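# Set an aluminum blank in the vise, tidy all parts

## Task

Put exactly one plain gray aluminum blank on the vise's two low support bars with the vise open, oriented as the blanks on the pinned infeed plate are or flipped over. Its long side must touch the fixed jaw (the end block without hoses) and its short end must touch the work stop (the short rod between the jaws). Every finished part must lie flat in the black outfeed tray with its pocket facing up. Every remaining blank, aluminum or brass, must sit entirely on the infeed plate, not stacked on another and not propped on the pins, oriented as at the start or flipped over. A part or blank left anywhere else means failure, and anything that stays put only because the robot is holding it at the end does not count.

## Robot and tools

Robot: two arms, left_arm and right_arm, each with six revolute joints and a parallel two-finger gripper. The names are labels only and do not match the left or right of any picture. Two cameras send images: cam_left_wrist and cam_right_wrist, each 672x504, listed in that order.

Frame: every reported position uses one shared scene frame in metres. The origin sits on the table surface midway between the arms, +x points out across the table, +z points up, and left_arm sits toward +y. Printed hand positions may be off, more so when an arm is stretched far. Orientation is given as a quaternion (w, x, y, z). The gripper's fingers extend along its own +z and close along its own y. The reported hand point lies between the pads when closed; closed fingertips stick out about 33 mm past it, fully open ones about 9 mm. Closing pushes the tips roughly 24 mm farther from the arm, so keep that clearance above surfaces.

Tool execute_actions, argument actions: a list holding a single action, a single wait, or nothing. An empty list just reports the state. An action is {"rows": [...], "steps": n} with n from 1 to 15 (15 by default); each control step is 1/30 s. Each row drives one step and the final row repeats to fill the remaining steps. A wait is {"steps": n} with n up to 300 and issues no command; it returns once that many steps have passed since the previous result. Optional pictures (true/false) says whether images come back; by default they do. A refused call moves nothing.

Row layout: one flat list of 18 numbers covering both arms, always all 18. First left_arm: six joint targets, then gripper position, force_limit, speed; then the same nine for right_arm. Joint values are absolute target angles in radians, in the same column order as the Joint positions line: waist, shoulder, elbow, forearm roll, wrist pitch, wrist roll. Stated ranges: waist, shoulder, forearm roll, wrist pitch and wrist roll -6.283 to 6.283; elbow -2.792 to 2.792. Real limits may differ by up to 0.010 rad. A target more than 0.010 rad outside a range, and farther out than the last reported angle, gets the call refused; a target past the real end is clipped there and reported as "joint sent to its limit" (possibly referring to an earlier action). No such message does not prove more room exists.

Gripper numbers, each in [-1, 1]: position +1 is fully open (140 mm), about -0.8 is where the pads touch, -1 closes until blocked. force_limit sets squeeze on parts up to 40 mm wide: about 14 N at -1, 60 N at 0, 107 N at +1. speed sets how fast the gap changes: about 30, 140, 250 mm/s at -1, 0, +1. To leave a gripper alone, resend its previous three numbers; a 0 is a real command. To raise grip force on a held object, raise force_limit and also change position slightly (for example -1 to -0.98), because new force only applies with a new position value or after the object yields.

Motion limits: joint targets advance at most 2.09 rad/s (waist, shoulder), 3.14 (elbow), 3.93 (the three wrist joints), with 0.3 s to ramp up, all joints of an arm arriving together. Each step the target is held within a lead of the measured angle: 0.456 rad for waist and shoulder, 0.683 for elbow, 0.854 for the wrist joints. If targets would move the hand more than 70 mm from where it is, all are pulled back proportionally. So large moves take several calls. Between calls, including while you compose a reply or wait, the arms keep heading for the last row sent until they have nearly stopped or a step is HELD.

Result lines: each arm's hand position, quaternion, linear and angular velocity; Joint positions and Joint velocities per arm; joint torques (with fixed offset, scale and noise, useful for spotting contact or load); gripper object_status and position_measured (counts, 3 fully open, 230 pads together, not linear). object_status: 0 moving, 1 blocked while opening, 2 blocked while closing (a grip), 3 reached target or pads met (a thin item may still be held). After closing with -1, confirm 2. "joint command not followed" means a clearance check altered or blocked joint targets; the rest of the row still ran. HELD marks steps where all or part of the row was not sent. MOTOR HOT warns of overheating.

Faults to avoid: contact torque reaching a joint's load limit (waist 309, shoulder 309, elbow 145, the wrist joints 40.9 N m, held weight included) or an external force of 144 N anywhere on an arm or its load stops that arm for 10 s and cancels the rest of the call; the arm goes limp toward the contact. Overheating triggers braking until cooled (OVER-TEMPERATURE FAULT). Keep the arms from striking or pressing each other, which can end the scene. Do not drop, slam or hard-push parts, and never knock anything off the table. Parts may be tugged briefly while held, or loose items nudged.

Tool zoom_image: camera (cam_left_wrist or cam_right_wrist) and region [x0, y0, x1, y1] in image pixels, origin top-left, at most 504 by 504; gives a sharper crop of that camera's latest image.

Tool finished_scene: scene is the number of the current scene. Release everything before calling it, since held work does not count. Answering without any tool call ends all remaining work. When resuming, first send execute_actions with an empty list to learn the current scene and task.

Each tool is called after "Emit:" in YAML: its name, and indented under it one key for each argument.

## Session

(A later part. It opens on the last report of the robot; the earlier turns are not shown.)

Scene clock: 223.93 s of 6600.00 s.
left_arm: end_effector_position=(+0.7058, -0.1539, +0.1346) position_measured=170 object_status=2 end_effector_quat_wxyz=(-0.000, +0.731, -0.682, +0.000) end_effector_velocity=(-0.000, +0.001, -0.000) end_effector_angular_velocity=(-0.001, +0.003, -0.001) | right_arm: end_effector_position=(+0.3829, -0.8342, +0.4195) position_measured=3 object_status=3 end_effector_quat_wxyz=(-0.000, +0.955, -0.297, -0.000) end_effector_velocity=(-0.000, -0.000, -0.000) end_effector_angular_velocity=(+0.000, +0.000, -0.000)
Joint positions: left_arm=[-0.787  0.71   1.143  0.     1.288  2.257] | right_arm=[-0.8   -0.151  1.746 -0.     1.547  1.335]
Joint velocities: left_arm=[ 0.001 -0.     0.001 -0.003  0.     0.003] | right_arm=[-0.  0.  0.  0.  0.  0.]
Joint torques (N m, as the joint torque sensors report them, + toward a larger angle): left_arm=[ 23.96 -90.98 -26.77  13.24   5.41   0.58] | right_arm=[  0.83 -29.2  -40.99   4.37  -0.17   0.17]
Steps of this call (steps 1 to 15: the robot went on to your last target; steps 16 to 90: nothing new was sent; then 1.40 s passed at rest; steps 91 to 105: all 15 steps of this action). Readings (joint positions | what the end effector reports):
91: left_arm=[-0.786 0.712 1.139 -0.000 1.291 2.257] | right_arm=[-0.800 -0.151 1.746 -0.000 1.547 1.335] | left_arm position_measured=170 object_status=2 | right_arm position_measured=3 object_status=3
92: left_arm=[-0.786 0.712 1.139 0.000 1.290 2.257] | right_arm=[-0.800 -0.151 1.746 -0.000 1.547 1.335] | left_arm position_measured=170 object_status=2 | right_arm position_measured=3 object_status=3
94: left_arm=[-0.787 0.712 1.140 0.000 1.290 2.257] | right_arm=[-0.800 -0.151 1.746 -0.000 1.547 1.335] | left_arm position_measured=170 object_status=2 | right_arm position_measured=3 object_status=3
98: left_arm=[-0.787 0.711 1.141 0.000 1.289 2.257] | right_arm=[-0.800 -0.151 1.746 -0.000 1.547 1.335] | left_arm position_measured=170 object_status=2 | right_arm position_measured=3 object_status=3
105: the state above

Pressed against both jaw and stop. Release and lift.

Emit:
execute_actions:
  actions:
    - {"rows": [[-0.7864,0.7099,1.1429,0,1.2888,2.2573,-0.1,-0.7,-0.3,-0.8,-0.151,1.7458,0,1.5468,1.335,1,0,0]], "steps": 10}
  pictures: false

Emit:
execute_actions:
  actions:
    - {"rows": [[-0.7864,0.6775,1.0585,0,1.4056,2.2573,-0.1,-0.7,-0.3,-0.8,-0.151,1.7458,0,1.5468,1.335,1,0,0]], "steps": 15}

Emit:
zoom_image:
  camera: "cam_left_wrist"
  region: [250, 140, 430, 350]

Scene clock: 226.60 s of 6600.00 s.
left_arm: end_effector_position=(+0.7060, -0.1534, +0.1345) position_measured=141 object_status=0 end_effector_quat_wxyz=(-0.000, +0.731, -0.682, -0.000) end_effector_velocity=(-0.000, -0.001, -0.001) end_effector_angular_velocity=(-0.000, +0.001, -0.001) | right_arm: end_effector_position=(+0.3829, -0.8342, +0.4195) position_measured=3 object_status=3 end_effector_quat_wxyz=(-0.000, +0.955, -0.297, -0.000) end_effector_velocity=(+0.000, -0.000, -0.001) end_effector_angular_velocity=(+0.001, +0.000, +0.000)
Joint positions: left_arm=[-0.786  0.71   1.143  0.     1.289  2.257] | right_arm=[-0.8   -0.151  1.746 -0.     1.547  1.335]
Joint velocities: left_arm=[-0.001  0.001 -0.001 -0.001 -0.     0.001] | right_arm=[ 0.     0.002  0.     0.001 -0.    -0.   ]
Joint torques (N m, as the joint torque sensors report them, + toward a larger angle): left_arm=[  -2.17 -105.67  -39.63    4.45    0.25    0.19] | right_arm=[ -1.25 -30.87 -40.25   4.25  -0.02   0.28]
Steps of this call (steps 1 to 15: the robot went on to your last target; steps 16 to 70: nothing new was sent; steps 71 to 80: all 10 steps of this action). Readings (joint positions | what the end effector reports):
71: left_arm=[-0.786 0.710 1.143 -0.000 1.289 2.257] | right_arm=[-0.800 -0.151 1.746 -0.000 1.547 1.335] | left_arm position_measured=170 object_status=0 | right_arm position_measured=3 object_status=3
72: left_arm=[-0.786 0.710 1.143 0.000 1.289 2.257] | right_arm=[-0.800 -0.151 1.746 -0.000 1.547 1.335] | left_arm position_measured=170 object_status=0 | right_arm position_measured=3 object_status=3
74: left_arm=[-0.786 0.710 1.143 0.000 1.289 2.257] | right_arm=[-0.800 -0.151 1.746 -0.000 1.547 1.335] | left_arm position_measured=155 object_status=0 | right_arm position_measured=3 object_status=3
78: left_arm=[-0.786 0.710 1.143 0.000 1.289 2.257] | right_arm=[-0.800 -0.151 1.746 -0.000 1.547 1.335] | left_arm position_measured=141 object_status=0 | right_arm position_measured=3 object_status=3
80: the state above

Scene clock: 227.10 s of 6600.00 s.
left_arm: end_effector_position=(+0.7051, -0.1530, +0.2110) position_measured=141 object_status=3 end_effector_quat_wxyz=(-0.000, +0.731, -0.682, -0.000) end_effector_velocity=(+0.000, -0.002, +0.000) end_effector_angular_velocity=(-0.003, -0.000, -0.001) | right_arm: end_effector_position=(+0.3829, -0.8342, +0.4195) position_measured=3 object_status=3 end_effector_quat_wxyz=(-0.000, +0.955, -0.297, -0.000) end_effector_velocity=(-0.000, +0.001, +0.001) end_effector_angular_velocity=(-0.003, -0.002, +0.001)
Joint positions: left_arm=[-0.786  0.678  1.059  0.     1.406  2.257] | right_arm=[-0.8   -0.151  1.746 -0.     1.547  1.335]
Joint velocities: left_arm=[-0.     0.001 -0.002 -0.002 -0.001  0.001] | right_arm=[ 0.001 -0.003  0.    -0.    -0.001 -0.   ]
Joint torques (N m, as the joint torque sensors report them, + toward a larger angle): left_arm=[  0.16 -99.64 -39.86   3.99   0.26   0.23] | right_arm=[ -0.56 -29.1  -40.42   4.24   0.11   0.15]
Steps of this call (steps 1 to 15: all 15 steps of this action). Readings (joint positions | what the end effector reports):
1: left_arm=[-0.786 0.710 1.143 0.000 1.289 2.257] | right_arm=[-0.800 -0.151 1.746 -0.000 1.547 1.335] | left_arm position_measured=141 object_status=0 | right_arm position_measured=3 object_status=3
2: left_arm=[-0.786 0.708 1.137 -0.000 1.297 2.257] | right_arm=[-0.800 -0.151 1.746 -0.000 1.547 1.335] | left_arm position_measured=141 object_status=0 | right_arm position_measured=3 object_status=3
4: left_arm=[-0.786 0.693 1.098 -0.000 1.352 2.257] | right_arm=[-0.800 -0.151 1.746 -0.000 1.547 1.335] | left_arm position_measured=141 object_status=3 | right_arm position_measured=3 object_status=3
8: left_arm=[-0.786 0.678 1.060 0.000 1.404 2.257] | right_arm=[-0.800 -0.151 1.746 -0.000 1.547 1.335] | left_arm position_measured=141 object_status=3 | right_arm position_measured=3 object_status=3
15: the state above

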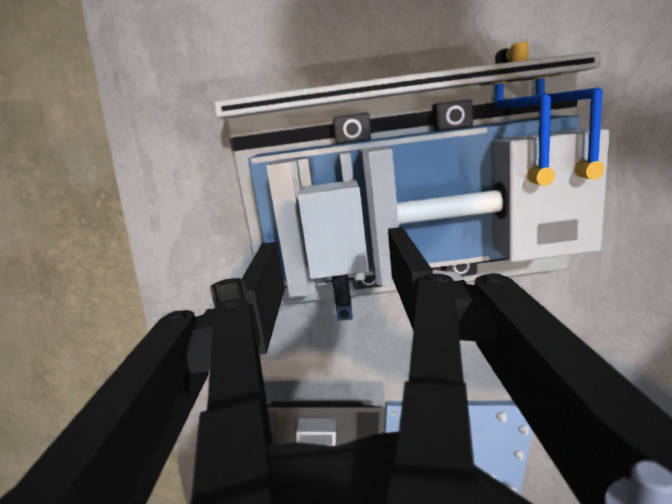

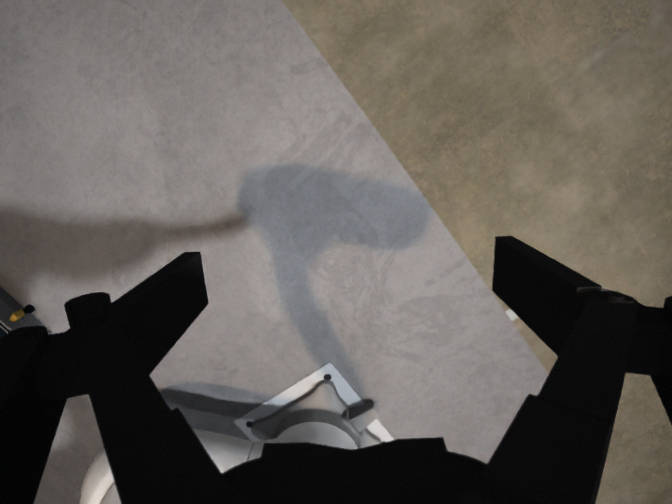

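Region (250, 140, 430, 350) of cam_left_wrist's 672x504 image, scaled by 2.400, with more detail than that image has; it fills the left 432 columns of this view, and the rest is white.

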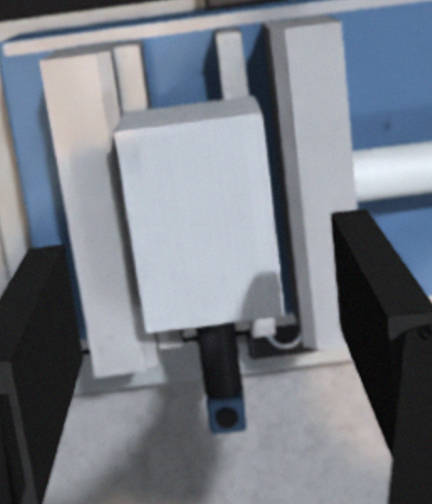

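Emit:
execute_actions:
  actions:
    - {"rows": [[-0.6005,0.2951,1.5173,0,1.3292,2.5101,1,0,0,-0.8,-0.151,1.7458,0,1.5468,1.335,1,0,0]], "steps": 15}
  pictures: false

Emit:
execute_actions:
  actions:
    - {"steps": 18}

Scene clock: 233.33 s of 6600.00 s.
left_arm: end_effector_position=(+0.6688, +0.0393, +0.2688) position_measured=39 object_status=0 end_effector_quat_wxyz=(+0.000, +0.714, -0.700, +0.000) end_effector_velocity=(-0.149, +0.438, +0.086) end_effector_angular_velocity=(-0.001, -0.002, -0.109) | right_arm: end_effector_position=(+0.3829, -0.8342, +0.4195) position_measured=3 object_status=3 end_effector_quat_wxyz=(-0.000, +0.955, -0.297, -0.000) end_effector_velocity=(-0.000, +0.000, +0.001) end_effector_angular_velocity=(-0.002, -0.002, -0.001)
Joint positions: left_arm=[-0.652  0.4    1.391 -0.     1.35   2.441] | right_arm=[-0.8   -0.151  1.746 -0.     1.547  1.335]
Joint velocities: left_arm=[ 0.313 -0.642  0.768  0.    -0.129  0.422] | right_arm=[-0.    -0.002  0.     0.    -0.001  0.   ]
Joint torques (N m, as the joint torque sensors report them, + toward a larger angle): left_arm=[ -3.91 -76.99 -37.73   4.09   0.52  -0.01] | right_arm=[ -0.89 -29.58 -39.88   4.07  -0.13   0.18]
Steps of this call (steps 1 to 15: the robot went on to your last target; steps 16 to 90: nothing new was sent; then 2.73 s passed at rest; steps 91 to 105: all 15 steps of this action). Readings (joint positions | what the end effector reports):
91: left_arm=[-0.786 0.677 1.059 -0.000 1.406 2.257] | right_arm=[-0.800 -0.151 1.746 -0.000 1.547 1.335] | left_arm position_measured=141 object_status=0 | right_arm position_measured=3 object_status=3
92: left_arm=[-0.785 0.673 1.064 -0.000 1.405 2.260] | right_arm=[-0.800 -0.151 1.746 -0.000 1.547 1.335] | left_arm position_measured=137 object_status=0 | right_arm position_measured=3 object_status=3
94: left_arm=[-0.770 0.642 1.102 -0.000 1.398 2.281] | right_arm=[-0.800 -0.151 1.746 -0.000 1.547 1.335] | left_arm position_measured=122 object_status=0 | right_arm position_measured=3 object_status=3
98: left_arm=[-0.725 0.551 1.210 -0.000 1.381 2.341] | right_arm=[-0.800 -0.151 1.746 -0.000 1.547 1.335] | left_arm position_measured=92 object_status=0 | right_arm position_measured=3 object_status=3
105: the state above

Scene clock: 233.93 s of 6600.00 s.
left_arm: end_effector_position=(+0.6404, +0.1099, +0.2794) position_measured=3 object_status=3 end_effector_quat_wxyz=(+0.000, +0.708, -0.707, -0.000) end_effector_velocity=(+0.000, +0.001, +0.000) end_effector_angular_velocity=(-0.000, -0.001, +0.000) | right_arm: end_effector_position=(+0.3829, -0.8342, +0.4195) position_measured=3 object_status=3 end_effector_quat_wxyz=(-0.000, +0.955, -0.297, -0.000) end_effector_velocity=(+0.000, -0.000, -0.001) end_effector_angular_velocity=(+0.002, +0.001, +0.000)
Joint positions: left_arm=[-0.601  0.295  1.517 -0.     1.329  2.51 ] | right_arm=[-0.8   -0.151  1.746 -0.     1.547  1.335]
Joint velocities: left_arm=[ 0.001 -0.001  0.     0.    -0.     0.001] | right_arm=[-0.001  0.002  0.     0.001 -0.    -0.001]
Joint torques (N m, as the joint torque sensors report them, + toward a larger angle): left_arm=[  0.58 -68.7  -38.81   4.33   0.16   0.36] | right_arm=[ -0.41 -29.39 -41.23   4.24  -0.13   0.45]
Steps of this call (steps 1 to 18: the robot went on to your last target). Readings (joint positions | what the end effector reports):
1: left_arm=[-0.641 0.378 1.417 -0.000 1.346 2.455] | right_arm=[-0.800 -0.151 1.746 -0.000 1.547 1.335] | left_arm position_measured=31 object_status=0 | right_arm position_measured=3 object_status=3
2: left_arm=[-0.631 0.357 1.443 -0.000 1.342 2.469] | right_arm=[-0.800 -0.151 1.746 -0.000 1.547 1.335] | left_arm position_measured=24 object_status=0 | right_arm position_measured=3 object_status=3
4: left_arm=[-0.612 0.318 1.489 -0.000 1.334 2.494] | right_arm=[-0.800 -0.151 1.746 -0.000 1.547 1.335] | left_arm position_measured=8 object_status=0 | right_arm position_measured=3 object_status=3
8: left_arm=[-0.601 0.296 1.517 -0.000 1.329 2.510] | right_arm=[-0.800 -0.151 1.746 -0.000 1.547 1.335] | left_arm position_measured=3 object_status=0 | right_arm position_measured=3 object_status=3
18: the state above

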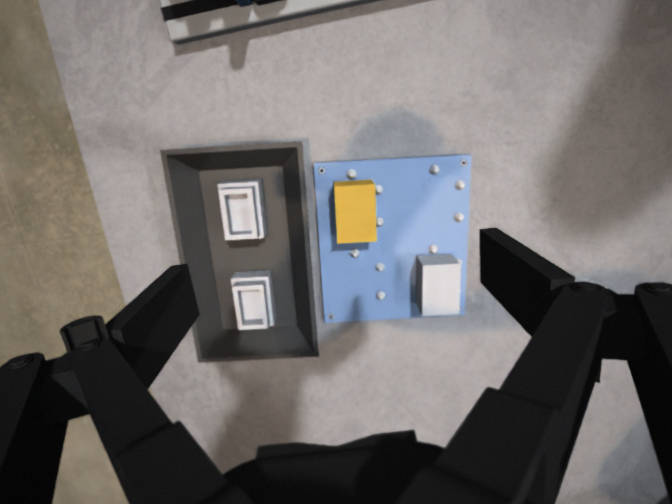

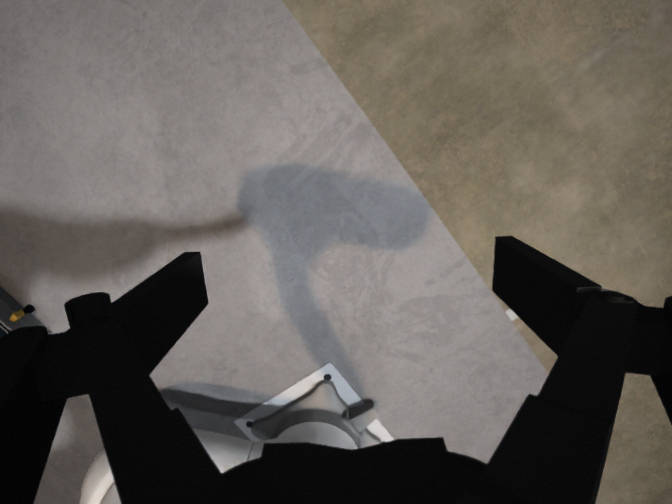

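Emit:
zoom_image:
  camera: "cam_left_wrist"
  region: [300, 140, 490, 340]

Emit:
zoom_image:
  camera: "cam_left_wrist"
  region: [150, 130, 340, 370]

Region (300, 140, 490, 340) of cam_left_wrist's 672x504 image, scaled by 2.520, with more detail than that image has; it fills the left 479 columns of this view, and the rest is white.

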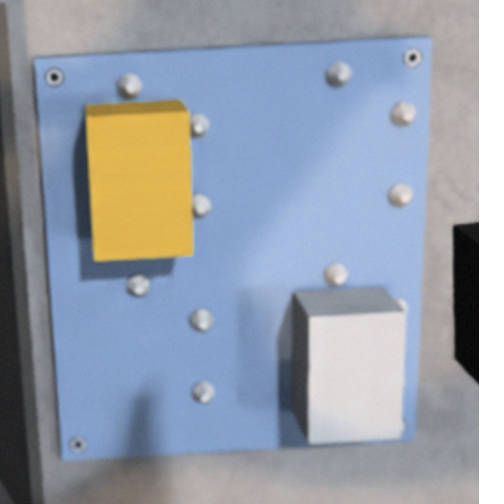

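Region (150, 130, 340, 370) of cam_left_wrist's 672x504 image, scaled by 2.100, with more detail than that image has; it fills the left 399 columns of this view, and the rest is white.

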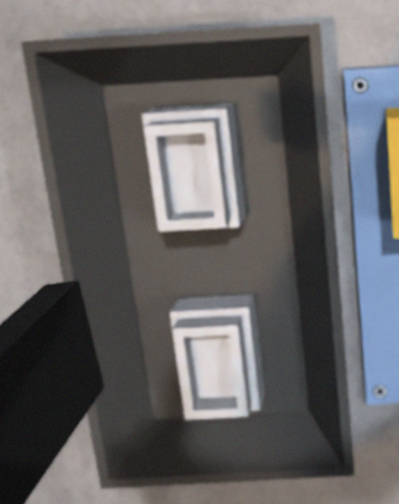

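Emit:
finished_scene:
  scene: 2

The scene is finished: the task was done.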